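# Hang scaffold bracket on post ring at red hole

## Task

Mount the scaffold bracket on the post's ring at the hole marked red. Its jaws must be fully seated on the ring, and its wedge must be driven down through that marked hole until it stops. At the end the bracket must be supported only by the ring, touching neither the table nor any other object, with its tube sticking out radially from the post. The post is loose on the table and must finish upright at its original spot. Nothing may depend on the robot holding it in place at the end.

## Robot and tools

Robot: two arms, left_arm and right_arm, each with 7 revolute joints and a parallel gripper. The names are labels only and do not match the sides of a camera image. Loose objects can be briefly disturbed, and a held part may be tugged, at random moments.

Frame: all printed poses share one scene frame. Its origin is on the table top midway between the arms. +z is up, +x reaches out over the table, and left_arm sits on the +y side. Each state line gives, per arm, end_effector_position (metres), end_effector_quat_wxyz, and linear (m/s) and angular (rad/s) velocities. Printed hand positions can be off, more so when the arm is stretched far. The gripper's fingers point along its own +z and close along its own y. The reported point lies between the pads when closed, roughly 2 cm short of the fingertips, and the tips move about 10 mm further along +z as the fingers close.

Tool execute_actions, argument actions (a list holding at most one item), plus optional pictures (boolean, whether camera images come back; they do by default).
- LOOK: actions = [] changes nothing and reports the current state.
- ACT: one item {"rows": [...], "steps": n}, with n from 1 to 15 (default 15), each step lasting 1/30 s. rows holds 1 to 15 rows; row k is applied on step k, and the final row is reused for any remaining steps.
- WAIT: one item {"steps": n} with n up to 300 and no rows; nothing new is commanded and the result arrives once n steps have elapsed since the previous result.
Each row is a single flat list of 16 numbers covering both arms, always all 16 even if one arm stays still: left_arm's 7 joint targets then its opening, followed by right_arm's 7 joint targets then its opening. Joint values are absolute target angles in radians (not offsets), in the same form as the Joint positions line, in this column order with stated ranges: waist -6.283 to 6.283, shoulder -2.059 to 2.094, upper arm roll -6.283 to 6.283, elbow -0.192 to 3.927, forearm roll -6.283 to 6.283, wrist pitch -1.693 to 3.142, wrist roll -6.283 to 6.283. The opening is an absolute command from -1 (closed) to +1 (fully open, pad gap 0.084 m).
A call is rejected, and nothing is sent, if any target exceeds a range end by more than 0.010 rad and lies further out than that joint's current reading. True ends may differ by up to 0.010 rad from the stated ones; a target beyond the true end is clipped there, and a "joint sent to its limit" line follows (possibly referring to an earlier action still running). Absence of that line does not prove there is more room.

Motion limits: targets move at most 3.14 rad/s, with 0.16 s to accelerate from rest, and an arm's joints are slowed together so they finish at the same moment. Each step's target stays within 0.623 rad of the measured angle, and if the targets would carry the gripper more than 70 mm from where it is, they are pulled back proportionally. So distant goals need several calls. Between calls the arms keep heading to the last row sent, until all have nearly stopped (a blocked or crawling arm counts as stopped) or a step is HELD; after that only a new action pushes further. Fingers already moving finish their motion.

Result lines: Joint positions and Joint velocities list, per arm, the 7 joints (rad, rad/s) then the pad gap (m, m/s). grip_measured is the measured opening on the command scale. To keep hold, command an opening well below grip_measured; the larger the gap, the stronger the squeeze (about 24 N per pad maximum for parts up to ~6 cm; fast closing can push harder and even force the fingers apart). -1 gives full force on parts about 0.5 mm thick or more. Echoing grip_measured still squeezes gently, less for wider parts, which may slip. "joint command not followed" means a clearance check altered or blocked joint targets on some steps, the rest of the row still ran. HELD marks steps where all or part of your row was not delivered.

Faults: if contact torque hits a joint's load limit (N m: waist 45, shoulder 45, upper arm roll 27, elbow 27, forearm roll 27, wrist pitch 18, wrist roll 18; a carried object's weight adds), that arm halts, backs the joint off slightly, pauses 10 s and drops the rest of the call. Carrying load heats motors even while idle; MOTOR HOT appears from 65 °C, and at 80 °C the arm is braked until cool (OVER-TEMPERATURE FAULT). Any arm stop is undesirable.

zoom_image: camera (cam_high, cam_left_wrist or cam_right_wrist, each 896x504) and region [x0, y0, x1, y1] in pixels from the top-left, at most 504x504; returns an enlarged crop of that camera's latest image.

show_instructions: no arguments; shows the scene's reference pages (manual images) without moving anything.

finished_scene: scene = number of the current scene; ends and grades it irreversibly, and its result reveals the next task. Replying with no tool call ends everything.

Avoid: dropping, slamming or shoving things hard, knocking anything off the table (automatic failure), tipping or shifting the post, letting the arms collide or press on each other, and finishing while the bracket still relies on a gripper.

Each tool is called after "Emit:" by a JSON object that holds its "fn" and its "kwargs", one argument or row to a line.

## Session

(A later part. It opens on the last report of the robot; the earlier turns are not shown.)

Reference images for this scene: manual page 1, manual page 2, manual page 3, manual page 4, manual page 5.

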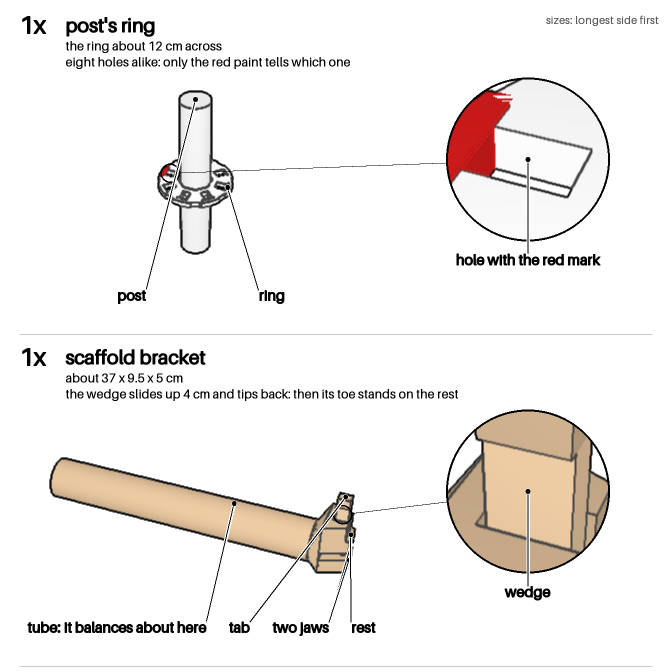

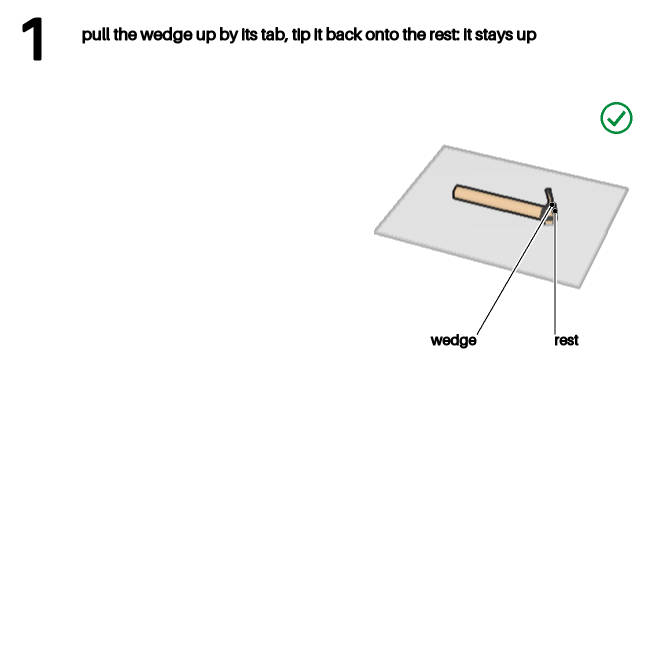

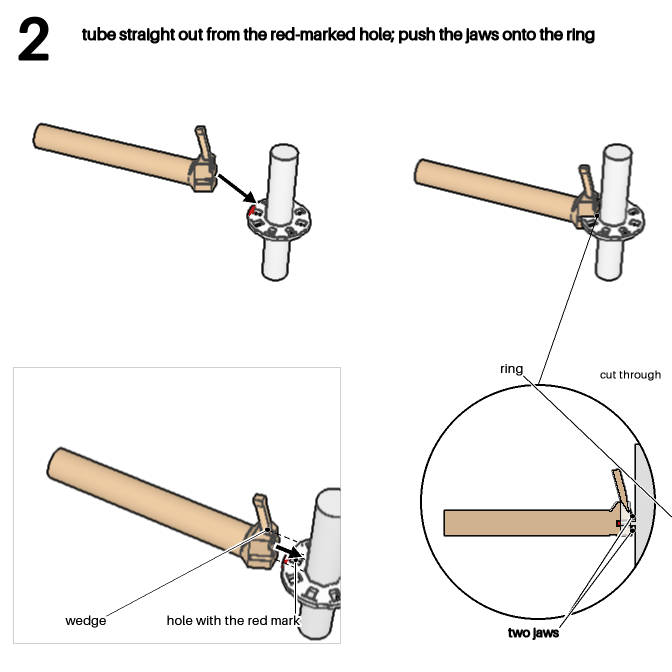

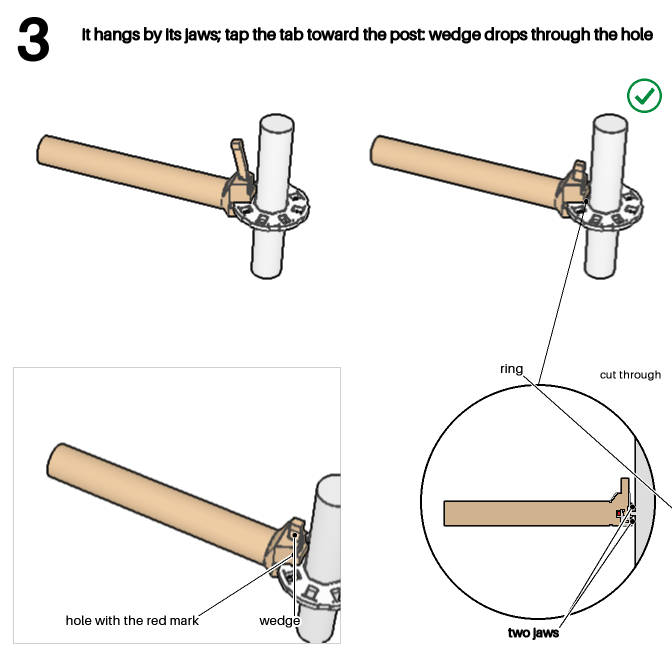

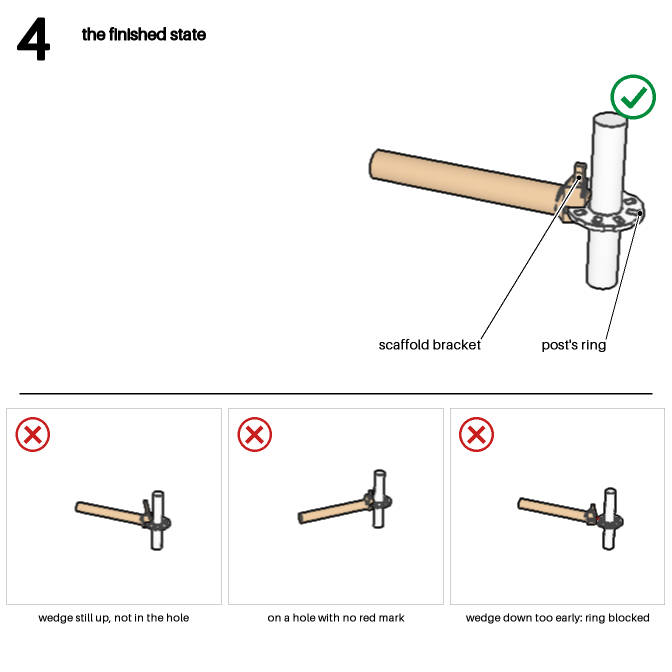

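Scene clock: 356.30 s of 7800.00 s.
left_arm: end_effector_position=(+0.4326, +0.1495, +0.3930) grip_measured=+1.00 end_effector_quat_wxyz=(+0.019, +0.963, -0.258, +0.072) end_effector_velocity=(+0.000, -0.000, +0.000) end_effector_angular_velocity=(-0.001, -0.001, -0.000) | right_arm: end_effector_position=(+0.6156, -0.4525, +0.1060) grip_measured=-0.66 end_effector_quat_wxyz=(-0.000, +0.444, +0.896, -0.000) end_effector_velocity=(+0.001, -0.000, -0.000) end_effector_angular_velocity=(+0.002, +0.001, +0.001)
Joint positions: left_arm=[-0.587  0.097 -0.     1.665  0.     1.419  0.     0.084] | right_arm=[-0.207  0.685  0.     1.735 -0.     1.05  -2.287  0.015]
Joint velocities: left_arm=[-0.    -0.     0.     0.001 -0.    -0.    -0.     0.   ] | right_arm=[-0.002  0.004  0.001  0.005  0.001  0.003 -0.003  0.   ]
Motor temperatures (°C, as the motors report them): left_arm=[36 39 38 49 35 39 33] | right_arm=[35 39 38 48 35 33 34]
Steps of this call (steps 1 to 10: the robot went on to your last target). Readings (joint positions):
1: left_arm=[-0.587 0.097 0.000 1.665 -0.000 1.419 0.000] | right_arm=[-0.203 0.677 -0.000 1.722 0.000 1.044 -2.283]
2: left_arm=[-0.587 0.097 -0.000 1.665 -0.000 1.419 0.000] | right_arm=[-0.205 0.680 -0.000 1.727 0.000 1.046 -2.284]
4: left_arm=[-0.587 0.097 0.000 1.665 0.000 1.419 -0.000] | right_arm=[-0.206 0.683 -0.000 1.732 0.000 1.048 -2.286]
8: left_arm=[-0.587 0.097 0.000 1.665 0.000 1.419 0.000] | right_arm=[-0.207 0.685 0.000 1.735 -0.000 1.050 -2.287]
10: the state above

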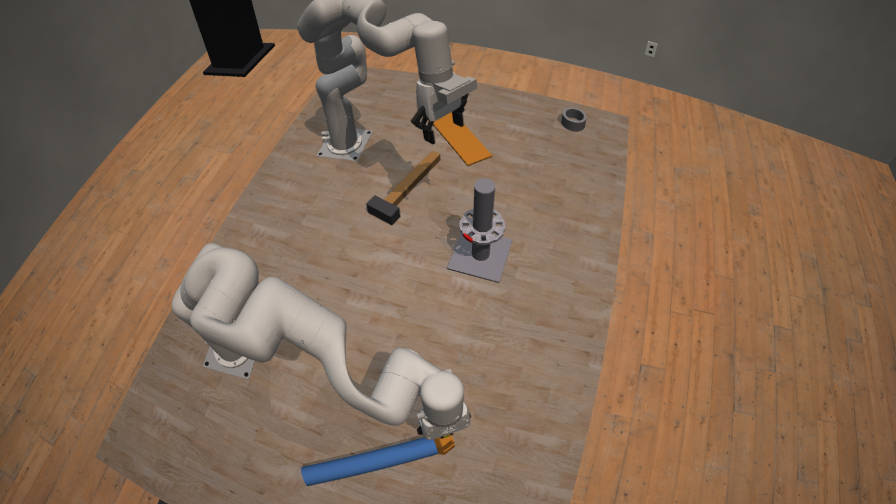

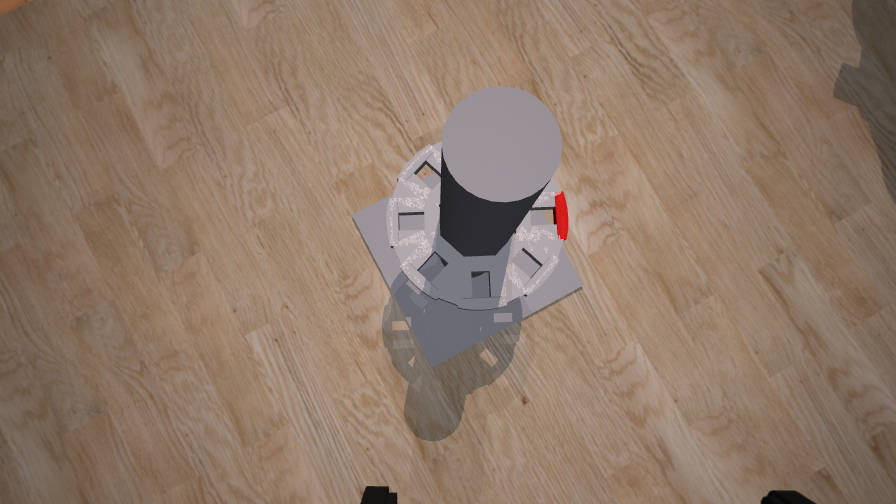

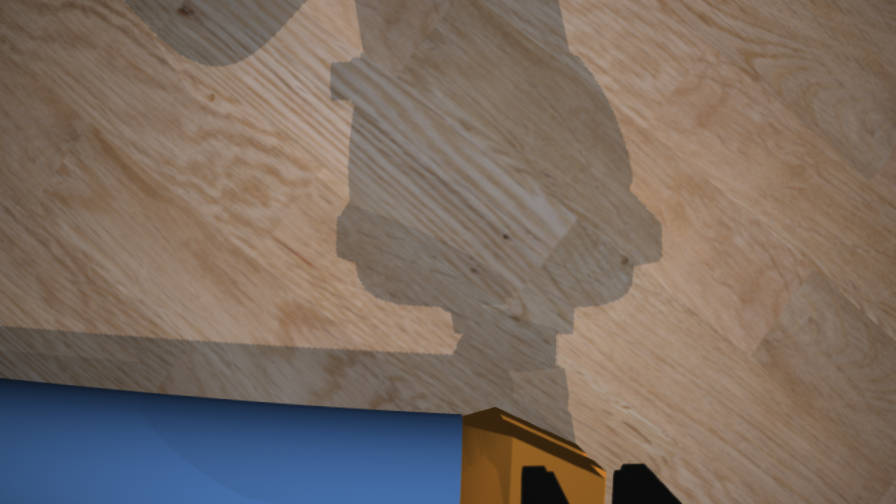

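Emit:
{"fn": "execute_actions", "kwargs": {
  "actions": [
    {"rows":[[-0.587,0.0966,0,1.6653,0,1.4187,0,1,-0.2080,0.6875,0,1.7389,0,1.0513,-2.2850,-0.76],[-0.587,0.0966,0,1.6653,0,1.4187,0,1,-0.2100,0.6919,0,1.7455,0,1.0536,-2.2800,-0.76],[-0.587,0.0966,0,1.6653,0,1.4187,0,1,-0.2124,0.6970,0,1.7533,0,1.0563,-2.2740,-0.76],[-0.587,0.0966,0,1.6653,0,1.4187,0,1,-0.2146,0.7018,0,1.7606,0,1.0588,-2.2680,-0.76],[-0.587,0.0966,0,1.6653,0,1.4187,0,1,-0.2159,0.7046,0,1.7649,0,1.0603,-2.2620,-0.78],[-0.587,0.0966,0,1.6653,0,1.4187,0,1,-0.2160,0.7038,0,1.7658,0,1.0620,-2.2580,-0.8],[-0.587,0.0966,0,1.6653,0,1.4187,0,1,-0.2160,0.7018,0,1.7682,0,1.0664,-2.2550,-0.8],[-0.587,0.0966,0,1.6653,0,1.4187,0,1,-0.2160,0.6987,0,1.7717,0,1.0730,-2.2530,-0.8],[-0.587,0.0966,0,1.6653,0,1.4187,0,1,-0.2160,0.6951,0,1.7760,0,1.0809,-2.2530,-0.8],[-0.587,0.0966,0,1.6653,0,1.4187,0,1,-0.2160,0.6910,0,1.7807,0,1.0897,-2.2530,-0.8],[-0.587,0.0966,0,1.6653,0,1.4187,0,1,-0.2160,0.6870,0,1.7853,0,1.0983,-2.2530,-0.8],[-0.587,0.0966,0,1.6653,0,1.4187,0,1,-0.2160,0.6833,0,1.7896,0,1.1063,-2.2530,-0.8],[-0.587,0.0966,0,1.6653,0,1.4187,0,1,-0.2160,0.6803,0,1.7931,0,1.1128,-2.2530,-0.8],[-0.587,0.0966,0,1.6653,0,1.4187,0,1,-0.2160,0.6782,0,1.7955,0,1.1173,-2.2530,-0.8],[-0.587,0.0966,0,1.6653,0,1.4187,0,1,-0.2160,0.6775,0,1.7964,0,1.1190,-2.2530,-0.8]],"steps":15}
  ],
  "pictures": false
}}

Emit:
{"fn": "execute_actions", "kwargs": {
  "actions": [
    {"steps":10}
  ]
}}

Emit:
{"fn": "zoom_image", "kwargs": {
  "camera": "cam_high",
  "region": [380, 390, 500, 480]
}}

Scene clock: 436.27 s of 7800.00 s.
left_arm: end_effector_position=(+0.4326, +0.1495, +0.3930) grip_measured=+1.00 end_effector_quat_wxyz=(+0.019, +0.963, -0.258, +0.072) end_effector_velocity=(-0.000, -0.000, -0.000) end_effector_angular_velocity=(+0.000, -0.000, -0.000) | right_arm: end_effector_position=(+0.6204, -0.4586, +0.1244) grip_measured=-0.67 end_effector_quat_wxyz=(+0.001, +0.462, +0.887, +0.000) end_effector_velocity=(+0.007, -0.009, +0.097) end_effector_angular_velocity=(-0.010, -0.034, -0.023)
Joint positions: left_arm=[-0.587  0.097  0.     1.665  0.     1.419  0.     0.084] | right_arm=[-0.216  0.684  0.     1.788 -0.     1.102 -2.254  0.015]
Joint velocities: left_arm=[-0.001 -0.    -0.    -0.     0.     0.    -0.001 -0.   ] | right_arm=[-0.006 -0.099 -0.008  0.114 -0.002  0.178  0.012 -0.   ]
Motor temperatures (°C, as the motors report them): left_arm=[36 39 38 49 35 39 33] | right_arm=[35 40 38 48 35 33 34]
Steps of this call (steps 1 to 30: the robot went on to your last target; steps 31 to 90: nothing new was sent; then 76.47 s passed at rest; steps 91 to 105: all 15 steps of this action). Readings (joint positions):
91: left_arm=[-0.587 0.097 0.000 1.665 0.000 1.419 -0.000] | right_arm=[-0.207 0.686 0.000 1.736 -0.000 1.050 -2.287]
92: left_arm=[-0.587 0.097 -0.000 1.665 0.000 1.419 -0.000] | right_arm=[-0.207 0.686 0.000 1.737 -0.000 1.051 -2.286]
94: left_arm=[-0.587 0.097 -0.000 1.665 0.000 1.419 0.000] | right_arm=[-0.209 0.690 0.000 1.743 -0.000 1.053 -2.282]
98: left_arm=[-0.587 0.097 -0.000 1.665 0.000 1.419 -0.000] | right_arm=[-0.214 0.701 0.000 1.761 0.000 1.060 -2.265]
105: the state above

Scene clock: 436.60 s of 7800.00 s.
left_arm: end_effector_position=(+0.4326, +0.1495, +0.3930) grip_measured=+1.00 end_effector_quat_wxyz=(+0.019, +0.963, -0.258, +0.072) end_effector_velocity=(+0.000, +0.000, +0.000) end_effector_angular_velocity=(-0.000, -0.000, +0.001) | right_arm: end_effector_position=(+0.6203, -0.4587, +0.1310) grip_measured=-0.67 end_effector_quat_wxyz=(+0.000, +0.463, +0.886, +0.000) end_effector_velocity=(-0.000, -0.001, +0.003) end_effector_angular_velocity=(-0.001, +0.000, -0.000)
Joint positions: left_arm=[-0.587  0.097 -0.     1.665  0.     1.419 -0.     0.084] | right_arm=[-0.216  0.678  0.     1.797 -0.     1.118 -2.253  0.015]
Joint velocities: left_arm=[-0.    -0.     0.001  0.001  0.     0.    -0.001 -0.   ] | right_arm=[-0.001 -0.003 -0.     0.003 -0.001  0.006 -0.001  0.   ]
Motor temperatures (°C, as the motors report them): left_arm=[36 39 38 49 35 39 33] | right_arm=[35 40 38 48 35 33 34]
Steps of this call (steps 1 to 10: the robot went on to your last target). Readings (joint positions):
1: left_arm=[-0.587 0.097 -0.000 1.665 0.000 1.419 -0.000] | right_arm=[-0.216 0.681 -0.000 1.791 -0.000 1.108 -2.254]
2: left_arm=[-0.587 0.097 0.000 1.665 0.000 1.419 0.000] | right_arm=[-0.216 0.679 -0.000 1.794 -0.000 1.111 -2.253]
4: left_arm=[-0.587 0.097 -0.000 1.665 -0.000 1.419 0.000] | right_arm=[-0.216 0.678 -0.000 1.796 -0.000 1.115 -2.253]
8: left_arm=[-0.587 0.097 0.000 1.665 0.000 1.419 0.000] | right_arm=[-0.216 0.678 0.000 1.796 -0.000 1.117 -2.253]
10: the state above

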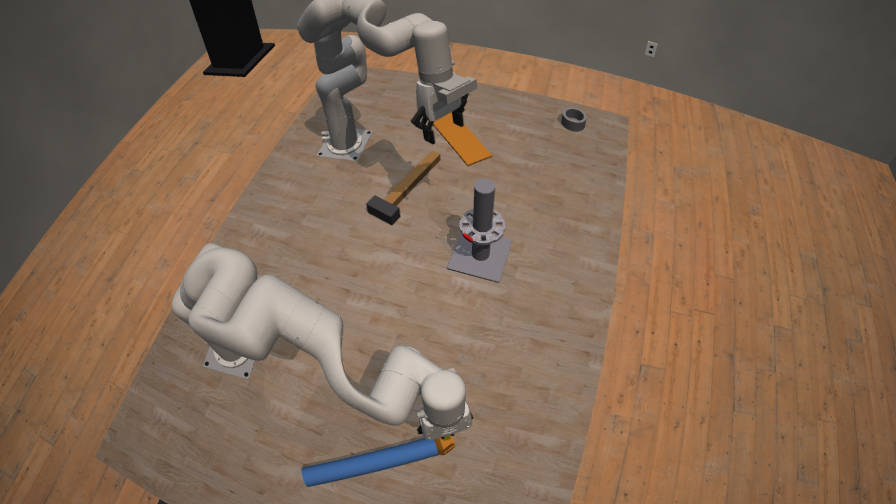

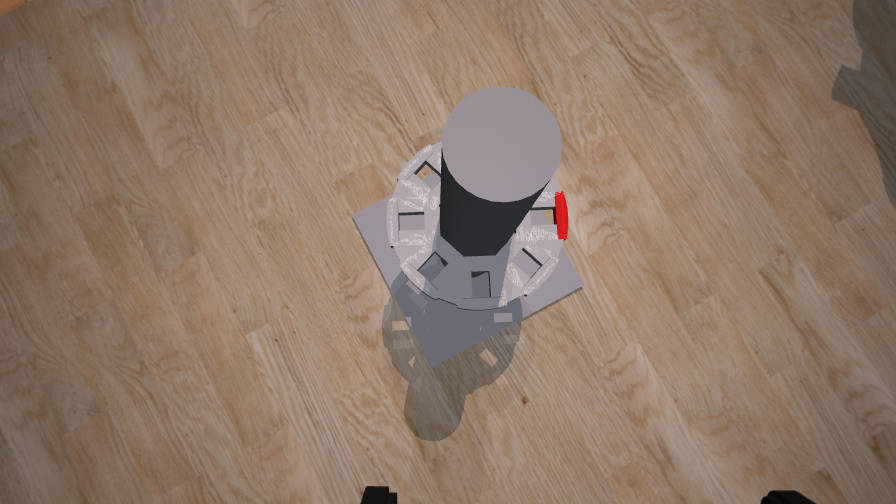

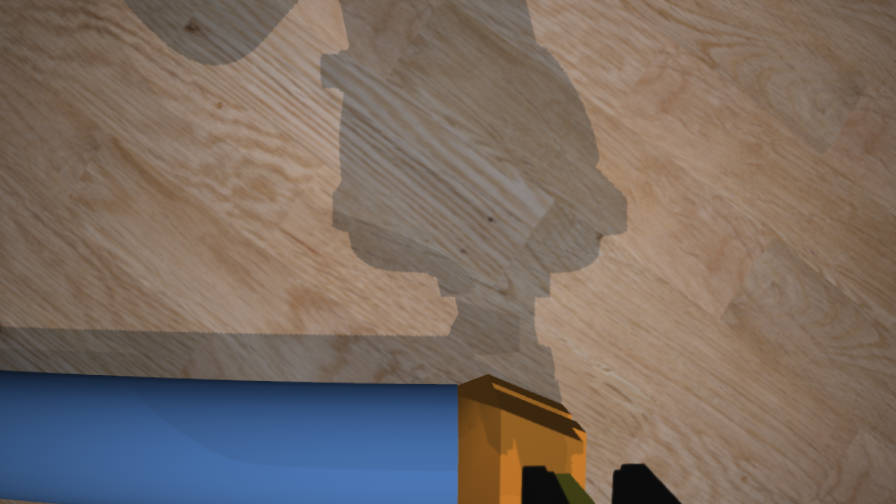

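Region (380, 390, 500, 480) of cam_high's 896x504 image, scaled by 4.200, with more detail than that image has; it fills the top 378 rows of this view, and the rest is white.

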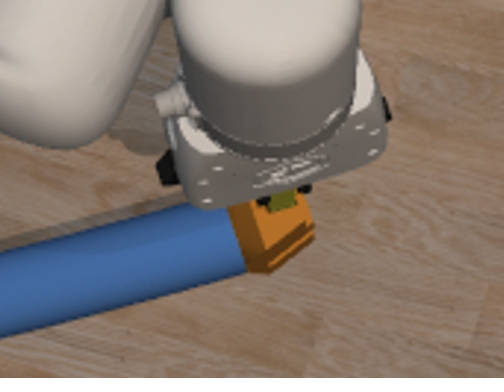

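Emit:
{"fn": "execute_actions", "kwargs": {
  "actions": [
    {"rows":[[-0.587,0.0966,0,1.6653,0,1.4187,0,1,-0.2160,0.6765,0,1.7977,0,1.1212,-2.2500,-0.8],[-0.587,0.0966,0,1.6653,0,1.4187,0,1,-0.2160,0.6750,0,1.7997,0,1.1247,-2.2460,-0.8],[-0.587,0.0966,0,1.6653,0,1.4187,0,1,-0.2160,0.6735,0,1.8017,0,1.1282,-2.2420,-0.8],[-0.587,0.0966,0,1.6653,0,1.4187,0,1,-0.2160,0.6722,0,1.8035,0,1.1313,-2.2380,-0.8],[-0.587,0.0966,0,1.6653,0,1.4187,0,1,-0.2160,0.6716,0,1.8043,0,1.1327,-2.2350,-0.8]],"steps":15}
  ]
}}

Emit:
{"fn": "zoom_image", "kwargs": {
  "camera": "cam_high",
  "region": [380, 390, 500, 480]
}}

Scene clock: 451.93 s of 7800.00 s.
left_arm: end_effector_position=(+0.4326, +0.1495, +0.3930) grip_measured=+1.00 end_effector_quat_wxyz=(+0.019, +0.963, -0.258, +0.072) end_effector_velocity=(+0.000, -0.001, +0.001) end_effector_angular_velocity=(-0.002, -0.002, -0.001) | right_arm: end_effector_position=(+0.6193, -0.4588, +0.1358) grip_measured=-0.67 end_effector_quat_wxyz=(-0.001, +0.471, +0.882, -0.001) end_effector_velocity=(+0.000, +0.000, +0.001) end_effector_angular_velocity=(+0.002, -0.000, -0.003)
Joint positions: left_arm=[-0.587  0.097  0.     1.665 -0.     1.419 -0.     0.084] | right_arm=[-0.216  0.673 -0.     1.803 -0.     1.133 -2.235  0.015]
Joint velocities: left_arm=[-0.001 -0.    -0.     0.003 -0.001 -0.     0.    -0.   ] | right_arm=[-0.    -0.001  0.     0.001  0.002  0.002  0.002  0.   ]
Motor temperatures (°C, as the motors report them): left_arm=[36 39 38 49 35 39 33] | right_arm=[35 40 38 48 35 33 34]
Steps of this call (steps 1 to 30: the robot went on to your last target; steps 31 to 90: nothing new was sent; then 11.83 s passed at rest; steps 91 to 105: all 15 steps of this action). Readings (joint positions):
91: left_arm=[-0.587 0.097 0.000 1.665 -0.000 1.419 -0.000] | right_arm=[-0.216 0.677 -0.000 1.796 -0.000 1.119 -2.253]
92: left_arm=[-0.587 0.097 -0.000 1.665 0.000 1.419 0.000] | right_arm=[-0.216 0.677 0.000 1.797 0.000 1.120 -2.252]
94: left_arm=[-0.587 0.097 0.000 1.665 -0.000 1.419 0.000] | right_arm=[-0.216 0.676 0.000 1.798 0.000 1.123 -2.248]
98: left_arm=[-0.587 0.097 -0.000 1.665 0.000 1.419 -0.000] | right_arm=[-0.216 0.673 -0.000 1.802 -0.000 1.131 -2.238]
105: the state above

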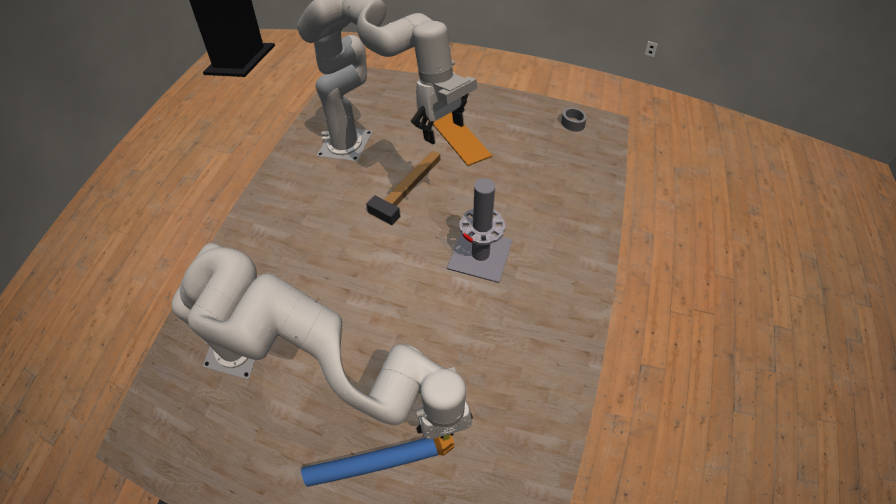

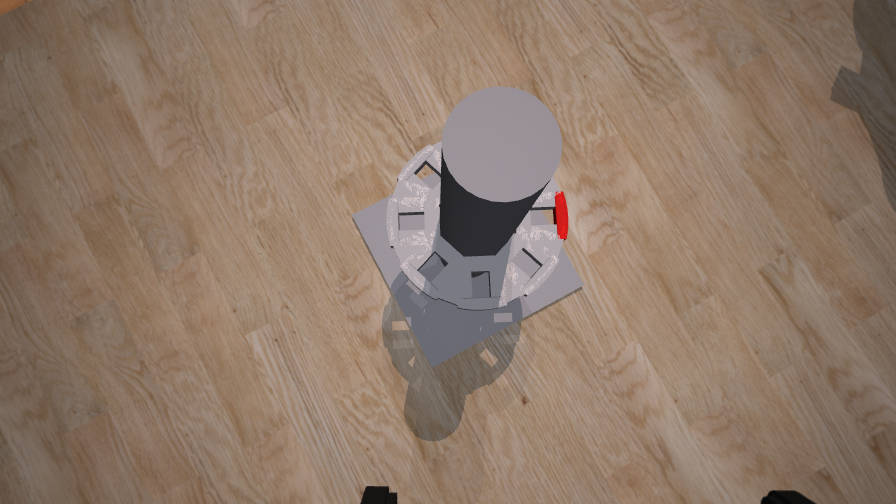

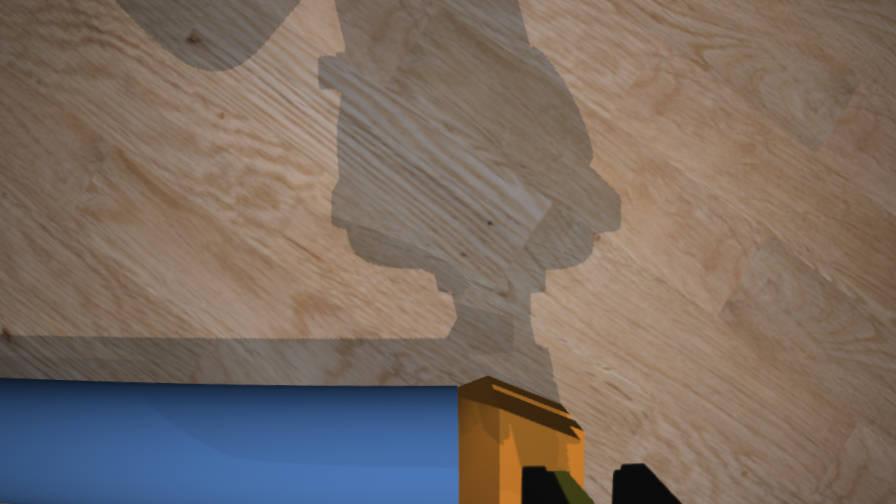

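Region (380, 390, 500, 480) of cam_high's 896x504 image, scaled by 4.200, with more detail than that image has; it fills the top 378 rows of this view, and the rest is white.

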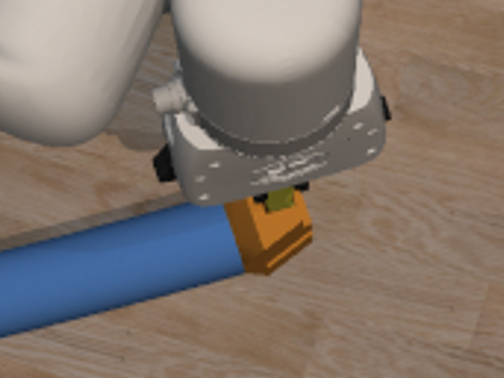

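Emit:
{"fn": "execute_actions", "kwargs": {
  "actions": [
    {"rows":[[-0.587,0.0966,0,1.6653,0,1.4187,0,1,-0.2162,0.6733,0,1.7998,0,1.1265,-2.2352,-0.74],[-0.587,0.0966,0,1.6653,0,1.4187,0,1,-0.2168,0.6714,0,1.7965,0,1.1251,-2.2358,-0.74],[-0.587,0.0966,0,1.6653,0,1.4187,0,1,-0.2178,0.6684,0,1.7913,0,1.1229,-2.2368,-0.74],[-0.587,0.0966,0,1.6653,0,1.4187,0,1,-0.2191,0.6645,0,1.7847,0,1.1202,-2.2381,-0.74],[-0.587,0.0966,0,1.6653,0,1.4187,0,1,-0.2205,0.6600,0,1.7769,0,1.1169,-2.2395,-0.74],[-0.587,0.0966,0,1.6653,0,1.4187,0,1,-0.2221,0.6550,0,1.7683,0,1.1133,-2.2411,-0.74],[-0.587,0.0966,0,1.6653,0,1.4187,0,1,-0.2238,0.6497,0,1.7591,0,1.1094,-2.2428,-0.74],[-0.587,0.0966,0,1.6653,0,1.4187,0,1,-0.2256,0.6444,0,1.7499,0,1.1055,-2.2446,-0.74],[-0.587,0.0966,0,1.6653,0,1.4187,0,1,-0.2273,0.6391,0,1.7407,0,1.1016,-2.2463,-0.74],[-0.587,0.0966,0,1.6653,0,1.4187,0,1,-0.2289,0.6341,0,1.7321,0,1.0980,-2.2479,-0.74],[-0.587,0.0966,0,1.6653,0,1.4187,0,1,-0.2303,0.6296,0,1.7243,0,1.0947,-2.2493,-0.74],[-0.587,0.0966,0,1.6653,0,1.4187,0,1,-0.2316,0.6257,0,1.7177,0,1.0920,-2.2506,-0.74],[-0.587,0.0966,0,1.6653,0,1.4187,0,1,-0.2326,0.6227,0,1.7125,0,1.0898,-2.2516,-0.74],[-0.587,0.0966,0,1.6653,0,1.4187,0,1,-0.2332,0.6208,0,1.7092,0,1.0884,-2.2522,-0.74],[-0.587,0.0966,0,1.6653,0,1.4187,0,1,-0.2334,0.6201,0,1.7080,0,1.0879,-2.2524,-0.74]],"steps":15}
  ],
  "pictures": false
}}

Emit:
{"fn": "execute_actions", "kwargs": {
  "actions": [
    {"steps":10}
  ]
}}

Emit:
{"fn": "zoom_image", "kwargs": {
  "camera": "cam_high",
  "region": [380, 390, 500, 480]
}}

Scene clock: 484.60 s of 7800.00 s.
left_arm: end_effector_position=(+0.4326, +0.1495, +0.3930) grip_measured=+1.00 end_effector_quat_wxyz=(+0.019, +0.963, -0.258, +0.072) end_effector_velocity=(-0.000, -0.000, -0.000) end_effector_angular_velocity=(+0.000, +0.001, -0.000) | right_arm: end_effector_position=(+0.6084, -0.4670, +0.1353) grip_measured=-0.67 end_effector_quat_wxyz=(+0.002, +0.471, +0.882, +0.001) end_effector_velocity=(-0.027, -0.019, -0.002) end_effector_angular_velocity=(-0.003, -0.001, -0.002)
Joint positions: left_arm=[-0.587  0.097 -0.     1.665 -0.     1.419 -0.     0.084] | right_arm=[-0.231  0.627  0.     1.725  0.     1.094 -2.249  0.015]
Joint velocities: left_arm=[-0.001 -0.     0.    -0.    -0.     0.    -0.001 -0.   ] | right_arm=[-0.032 -0.096 -0.003 -0.164 -0.001 -0.068 -0.031  0.   ]
Motor temperatures (°C, as the motors report them): left_arm=[36 39 38 49 35 39 33] | right_arm=[35 41 38 50 35 33 34]
Steps of this call (steps 1 to 15: the robot went on to your last target; steps 16 to 90: nothing new was sent; then 29.17 s passed at rest; steps 91 to 105: all 15 steps of this action). Readings (joint positions):
91: left_arm=[-0.587 0.097 -0.000 1.665 0.000 1.419 0.000] | right_arm=[-0.216 0.672 -0.000 1.804 -0.000 1.133 -2.235]
92: left_arm=[-0.587 0.097 0.000 1.665 0.000 1.419 0.000] | right_arm=[-0.216 0.672 -0.000 1.803 -0.000 1.131 -2.235]
94: left_arm=[-0.587 0.097 0.000 1.665 0.000 1.419 -0.000] | right_arm=[-0.216 0.671 0.000 1.800 -0.000 1.127 -2.236]
98: left_arm=[-0.587 0.097 -0.000 1.665 0.000 1.419 -0.000] | right_arm=[-0.220 0.659 0.001 1.778 0.000 1.116 -2.240]
105: the state above

Scene clock: 484.93 s of 7800.00 s.
left_arm: end_effector_position=(+0.4326, +0.1495, +0.3930) grip_measured=+1.00 end_effector_quat_wxyz=(+0.019, +0.963, -0.258, +0.072) end_effector_velocity=(+0.000, +0.000, -0.000) end_effector_angular_velocity=(+0.000, +0.001, +0.001) | right_arm: end_effector_position=(+0.6057, -0.4683, +0.1341) grip_measured=-0.67 end_effector_quat_wxyz=(+0.001, +0.471, +0.882, +0.001) end_effector_velocity=(-0.008, -0.005, -0.010) end_effector_angular_velocity=(-0.002, +0.025, -0.005)
Joint positions: left_arm=[-0.587  0.097  0.     1.665  0.     1.419  0.     0.084] | right_arm=[-0.233  0.62   0.     1.709  0.     1.087 -2.252  0.015]
Joint velocities: left_arm=[ 0.001 -0.    -0.    -0.001  0.     0.     0.     0.   ] | right_arm=[-0.003  0.005 -0.005 -0.015 -0.002  0.005 -0.001 -0.   ]
Motor temperatures (°C, as the motors report them): left_arm=[36 39 38 49 35 39 33] | right_arm=[35 41 38 50 35 33 34]
Steps of this call (steps 1 to 10: the robot went on to your last target). Readings (joint positions):
1: left_arm=[-0.587 0.097 -0.000 1.665 0.000 1.419 -0.000] | right_arm=[-0.232 0.624 0.000 1.720 0.000 1.092 -2.250]
2: left_arm=[-0.587 0.097 -0.000 1.665 -0.000 1.419 0.000] | right_arm=[-0.232 0.622 -0.000 1.717 0.000 1.090 -2.251]
4: left_arm=[-0.587 0.097 -0.000 1.665 0.000 1.419 0.000] | right_arm=[-0.233 0.620 0.000 1.713 0.000 1.089 -2.252]
8: left_arm=[-0.587 0.097 -0.000 1.665 -0.000 1.419 0.000] | right_arm=[-0.233 0.619 0.000 1.710 0.000 1.087 -2.252]
10: the state above

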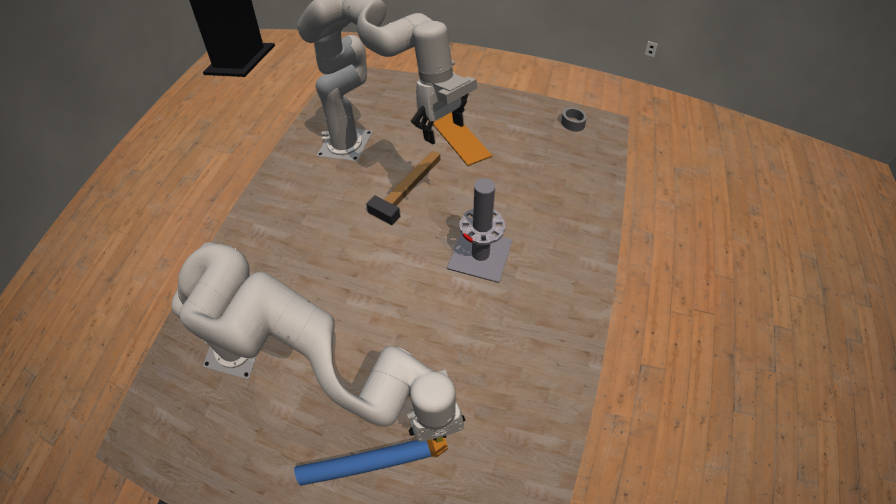

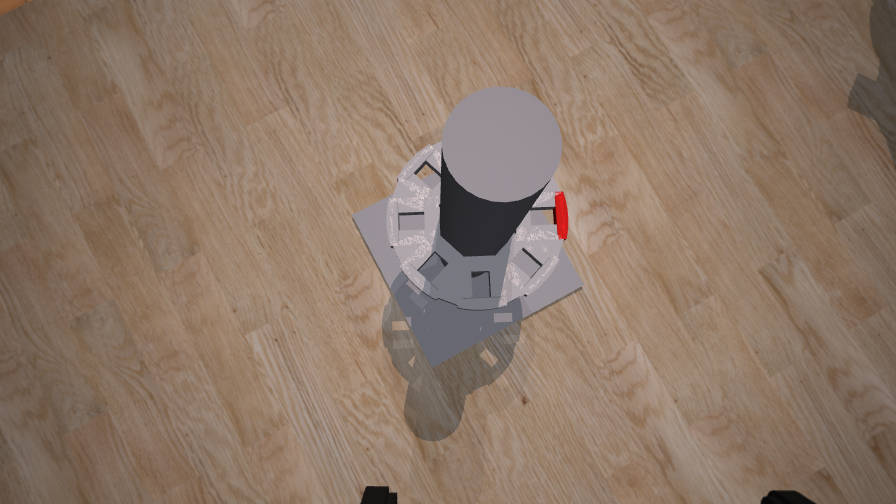

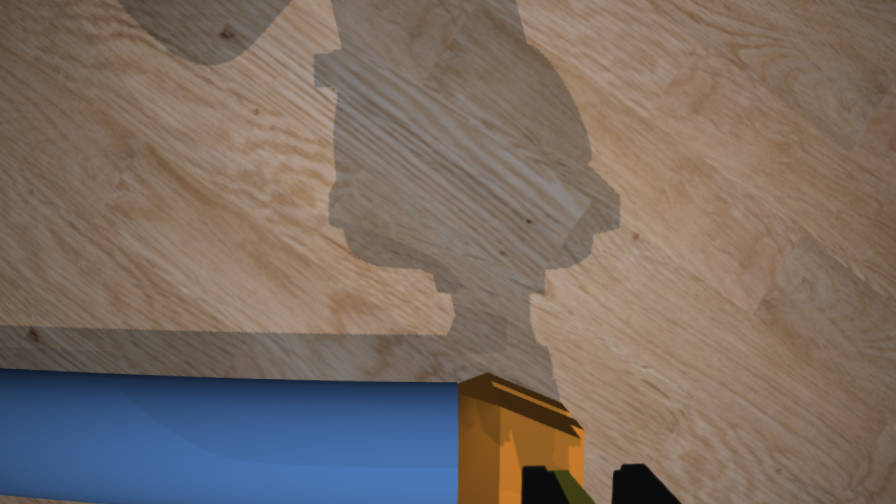

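Region (380, 390, 500, 480) of cam_high's 896x504 image, scaled by 4.200, with more detail than that image has; it fills the top 378 rows of this view, and the rest is white.

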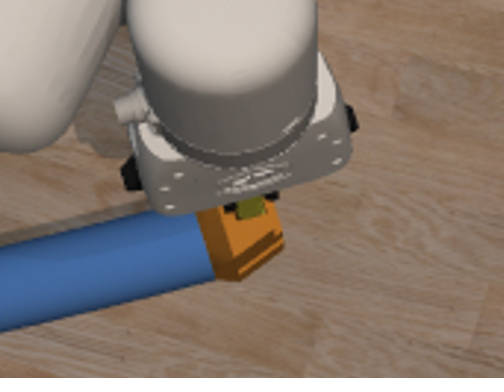

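Emit:
{"fn": "execute_actions", "kwargs": {
  "actions": [
    {"rows":[[-0.587,0.0966,0,1.6653,0,1.4187,0,1,-0.2334,0.6192,0,1.7090,0,1.0898,-2.2523,-0.76],[-0.587,0.0966,0,1.6653,0,1.4187,0,1,-0.2334,0.6185,0,1.7098,0,1.0913,-2.2522,-0.76],[-0.587,0.0966,0,1.6653,0,1.4187,0,1,-0.2337,0.6121,0,1.6978,0,1.0793,-2.2523,-0.76],[-0.587,0.0966,0,1.6653,0,1.4187,0,1,-0.2341,0.6024,0,1.6801,0,1.0617,-2.2526,-0.76],[-0.587,0.0966,0,1.6653,0,1.4187,0,1,-0.2347,0.5900,0,1.6567,0,1.0379,-2.2528,-0.76],[-0.587,0.0966,0,1.6653,0,1.4187,0,1,-0.2352,0.5778,0,1.6338,0,1.0144,-2.2531,-0.76],[-0.587,0.0966,0,1.6653,0,1.4187,0,1,-0.2358,0.5660,0,1.6112,0,0.9908,-2.2534,-0.76],[-0.587,0.0966,0,1.6653,0,1.4187,0,1,-0.2363,0.5544,0,1.5891,0,0.9675,-2.2537,-0.76],[-0.587,0.0966,0,1.6653,0,1.4187,0,1,-0.2369,0.5432,0,1.5673,0,0.9442,-2.2540,-0.76],[-0.587,0.0966,0,1.6653,0,1.4187,0,1,-0.2375,0.5316,0,1.5447,0,0.9195,-2.2538,-0.76],[-0.587,0.0966,0,1.6653,0,1.4187,0,1,-0.2381,0.5203,0,1.5224,0,0.8949,-2.2536,-0.76],[-0.587,0.0966,0,1.6653,0,1.4187,0,1,-0.2386,0.5099,0,1.5017,0,0.8718,-2.2534,-0.76],[-0.587,0.0966,0,1.6653,0,1.4187,0,1,-0.2392,0.4993,0,1.4802,0,0.8473,-2.2532,-0.76],[-0.587,0.0966,0,1.6653,0,1.4187,0,1,-0.2398,0.4890,0,1.4591,0,0.8229,-2.2530,-0.76],[-0.587,0.0966,0,1.6653,0,1.4187,0,1,-0.2403,0.4795,0,1.4396,0,0.8001,-2.2528,-0.76]],"steps":15}
  ],
  "pictures": false
}}

Emit:
{"fn": "execute_actions", "kwargs": {
  "actions": [
    {"rows":[[-0.587,0.0966,0,1.6653,0,1.4187,0,1,-0.2409,0.4698,0,1.4191,0,0.7757,-2.2520,-0.76],[-0.587,0.0966,0,1.6653,0,1.4187,0,1,-0.2415,0.4603,0,1.3991,0,0.7516,-2.2512,-0.76],[-0.587,0.0966,0,1.6653,0,1.4187,0,1,-0.2421,0.4516,0,1.3804,0,0.7288,-2.2505,-0.76],[-0.587,0.0966,0,1.6653,0,1.4187,0,1,-0.2426,0.4428,0,1.3609,0,0.7045,-2.2497,-0.76],[-0.587,0.0966,0,1.6653,0,1.4187,0,1,-0.2432,0.4341,0,1.3418,0,0.6805,-2.2489,-0.76],[-0.587,0.0966,0,1.6653,0,1.4187,0,1,-0.2438,0.4263,0,1.3240,0,0.6577,-2.2482,-0.76],[-0.587,0.0966,0,1.6653,0,1.4187,0,1,-0.2443,0.4187,0,1.3064,0,0.6349,-2.2470,-0.76],[-0.587,0.0966,0,1.6653,0,1.4187,0,1,-0.2449,0.4113,0,1.2891,0,0.6122,-2.2458,-0.76],[-0.587,0.0966,0,1.6653,0,1.4187,0,1,-0.2454,0.4043,0,1.2722,0,0.5895,-2.2446,-0.76],[-0.587,0.0966,0,1.6653,0,1.4187,0,1,-0.2460,0.3975,0,1.2554,0,0.5667,-2.2435,-0.76],[-0.587,0.0966,0,1.6653,0,1.4187,0,1,-0.2465,0.3916,0,1.2408,0,0.5468,-2.2424,-0.76],[-0.587,0.0966,0,1.6653,0,1.4187,0,1,-0.2468,0.3873,0,1.2296,0,0.5311,-2.2416,-0.76],[-0.587,0.0966,0,1.6653,0,1.4187,0,1,-0.2471,0.3845,0,1.2225,0,0.5212,-2.2411,-0.76],[-0.587,0.0966,0,1.6653,0,1.4187,0,1,-0.2472,0.3830,0,1.2185,0,0.5154,-2.2408,-0.76]],"steps":15}
  ],
  "pictures": false
}}

Emit:
{"fn": "execute_actions", "kwargs": {
  "actions": [
    {"steps":10}
  ]
}}

Emit:
{"fn": "zoom_image", "kwargs": {
  "camera": "cam_high",
  "region": [370, 390, 490, 480]
}}

Scene clock: 578.77 s of 7800.00 s.
left_arm: end_effector_position=(+0.4326, +0.1495, +0.3930) grip_measured=+1.00 end_effector_quat_wxyz=(+0.019, +0.963, -0.258, +0.072) end_effector_velocity=(-0.000, +0.000, -0.001) end_effector_angular_velocity=(+0.001, +0.001, +0.000) | right_arm: end_effector_position=(+0.6003, -0.4714, +0.1340) grip_measured=-0.67 end_effector_quat_wxyz=(+0.051, +0.472, +0.880, +0.021) end_effector_velocity=(-0.017, -0.010, -0.004) end_effector_angular_velocity=(-0.036, -0.386, -0.023)
Joint positions: left_arm=[-0.587  0.097  0.     1.665  0.     1.419 -0.     0.084] | right_arm=[-0.238  0.518 -0.     1.517 -0.     0.889 -2.253  0.015]
Joint velocities: left_arm=[-0.     0.     0.    -0.001 -0.     0.     0.     0.   ] | right_arm=[-0.018 -0.315 -0.001 -0.631  0.002 -0.703  0.003  0.   ]
Motor temperatures (°C, as the motors report them): left_arm=[36 39 38 49 35 38 33] | right_arm=[35 40 38 47 35 33 34]
Steps of this call (steps 1 to 30: the robot went on to your last target; steps 31 to 90: nothing new was sent; then 90.33 s passed at rest; steps 91 to 105: all 15 steps of this action). Readings (joint positions):
91: left_arm=[-0.587 0.097 -0.000 1.665 0.000 1.419 0.000] | right_arm=[-0.233 0.620 0.000 1.708 0.000 1.088 -2.252]
92: left_arm=[-0.587 0.097 -0.000 1.665 0.000 1.419 0.000] | right_arm=[-0.233 0.620 0.000 1.708 0.000 1.088 -2.252]
94: left_arm=[-0.587 0.097 -0.000 1.665 0.000 1.419 -0.000] | right_arm=[-0.233 0.618 0.000 1.706 -0.000 1.087 -2.252]
98: left_arm=[-0.587 0.097 -0.000 1.665 0.000 1.419 -0.000] | right_arm=[-0.234 0.593 0.000 1.660 0.000 1.041 -2.253]
105: the state above

Scene clock: 579.27 s of 7800.00 s.
left_arm: end_effector_position=(+0.4326, +0.1495, +0.3930) grip_measured=+1.00 end_effector_quat_wxyz=(+0.019, +0.963, -0.258, +0.072) end_effector_velocity=(+0.000, +0.000, +0.000) end_effector_angular_velocity=(-0.000, -0.000, +0.001) | right_arm: end_effector_position=(+0.5918, -0.4751, +0.1313) grip_measured=-0.67 end_effector_quat_wxyz=(+0.137, +0.475, +0.867, +0.058) end_effector_velocity=(-0.013, -0.005, -0.003) end_effector_angular_velocity=(-0.019, -0.224, -0.027)
Joint positions: left_arm=[-0.587  0.097  0.     1.665  0.     1.419 -0.     0.084] | right_arm=[-0.246  0.394  0.     1.243 -0.     0.551 -2.243  0.015]
Joint velocities: left_arm=[-0.    -0.     0.001  0.    -0.    -0.    -0.    -0.   ] | right_arm=[-0.009 -0.124 -0.    -0.304 -0.001 -0.405  0.019 -0.   ]
Motor temperatures (°C, as the motors report them): left_arm=[36 39 38 49 35 38 33] | right_arm=[35 40 38 47 35 33 34]
Steps of this call (steps 1 to 15: all 15 steps of this action). Readings (joint positions):
1: left_arm=[-0.587 0.097 -0.000 1.665 0.000 1.419 -0.000] | right_arm=[-0.239 0.508 -0.000 1.496 -0.000 0.865 -2.253]
2: left_arm=[-0.587 0.097 -0.000 1.665 0.000 1.419 0.000] | right_arm=[-0.239 0.497 -0.000 1.476 -0.000 0.842 -2.253]
4: left_arm=[-0.587 0.097 -0.000 1.665 -0.000 1.419 0.000] | right_arm=[-0.241 0.478 -0.000 1.435 -0.000 0.794 -2.252]
8: left_arm=[-0.587 0.097 -0.000 1.665 0.000 1.419 0.000] | right_arm=[-0.243 0.442 -0.000 1.357 -0.000 0.700 -2.249]
15: the state above

Scene clock: 579.60 s of 7800.00 s.
left_arm: end_effector_position=(+0.4326, +0.1495, +0.3930) grip_measured=+1.00 end_effector_quat_wxyz=(+0.019, +0.963, -0.258, +0.072) end_effector_velocity=(+0.001, +0.001, +0.000) end_effector_angular_velocity=(-0.000, -0.001, +0.003) | right_arm: end_effector_position=(+0.5909, -0.4759, +0.1312) grip_measured=-0.67 end_effector_quat_wxyz=(+0.146, +0.476, +0.865, +0.061) end_effector_velocity=(-0.000, +0.001, +0.000) end_effector_angular_velocity=(-0.001, -0.006, +0.003)
Joint positions: left_arm=[-0.587  0.097  0.     1.665 -0.     1.419 -0.     0.084] | right_arm=[-0.247  0.384 -0.     1.218 -0.     0.517 -2.241  0.015]
Joint velocities: left_arm=[ 0.002  0.     0.     0.001  0.    -0.    -0.001 -0.   ] | right_arm=[ 0.001 -0.003  0.001 -0.007 -0.001 -0.01  -0.002 -0.   ]
Motor temperatures (°C, as the motors report them): left_arm=[36 39 38 49 35 38 33] | right_arm=[35 40 38 47 35 33 34]
Steps of this call (steps 1 to 10: the robot went on to your last target). Readings (joint positions):
1: left_arm=[-0.587 0.097 -0.000 1.665 -0.000 1.419 -0.000] | right_arm=[-0.247 0.390 0.000 1.235 -0.000 0.540 -2.242]
2: left_arm=[-0.587 0.097 0.000 1.665 0.000 1.419 0.000] | right_arm=[-0.247 0.388 0.000 1.229 -0.000 0.532 -2.242]
4: left_arm=[-0.587 0.097 0.000 1.665 0.000 1.419 0.000] | right_arm=[-0.247 0.386 -0.000 1.223 -0.000 0.524 -2.241]
8: left_arm=[-0.587 0.097 -0.000 1.665 0.000 1.419 -0.000] | right_arm=[-0.247 0.384 -0.000 1.219 -0.000 0.518 -2.241]
10: the state above

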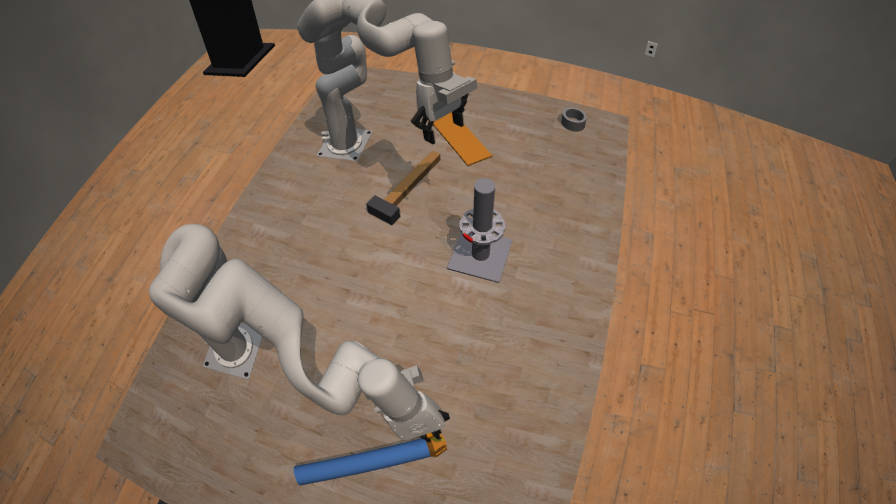

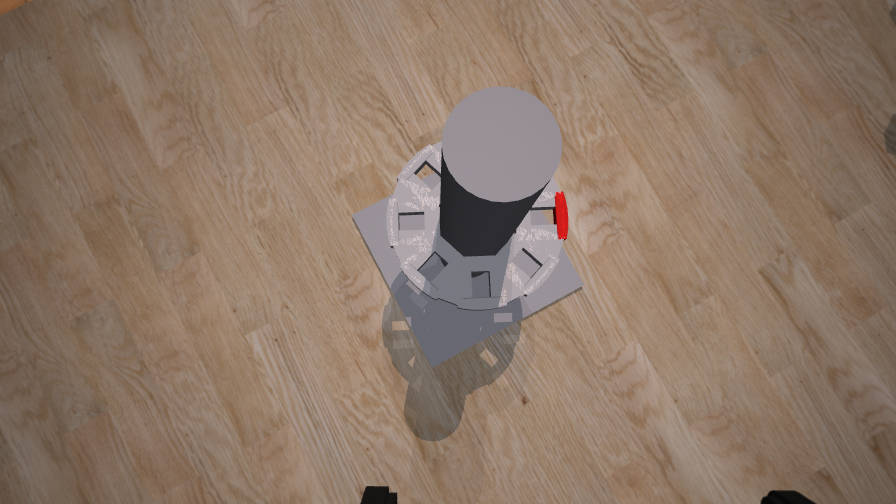

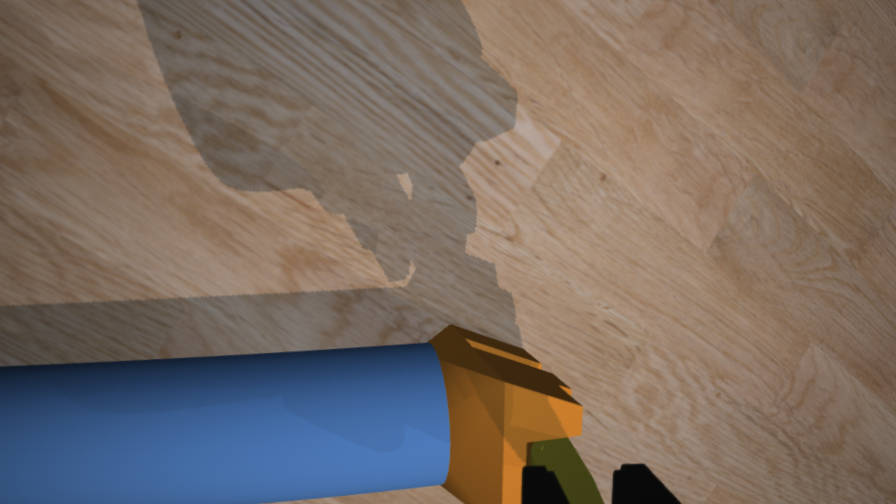

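Region (370, 390, 490, 480) of cam_high's 896x504 image, scaled by 4.200, with more detail than that image has; it fills the top 378 rows of this view, and the rest is white.

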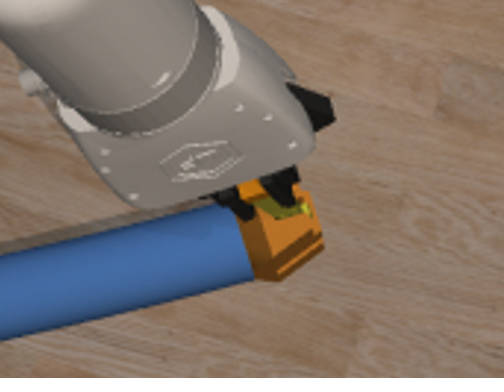

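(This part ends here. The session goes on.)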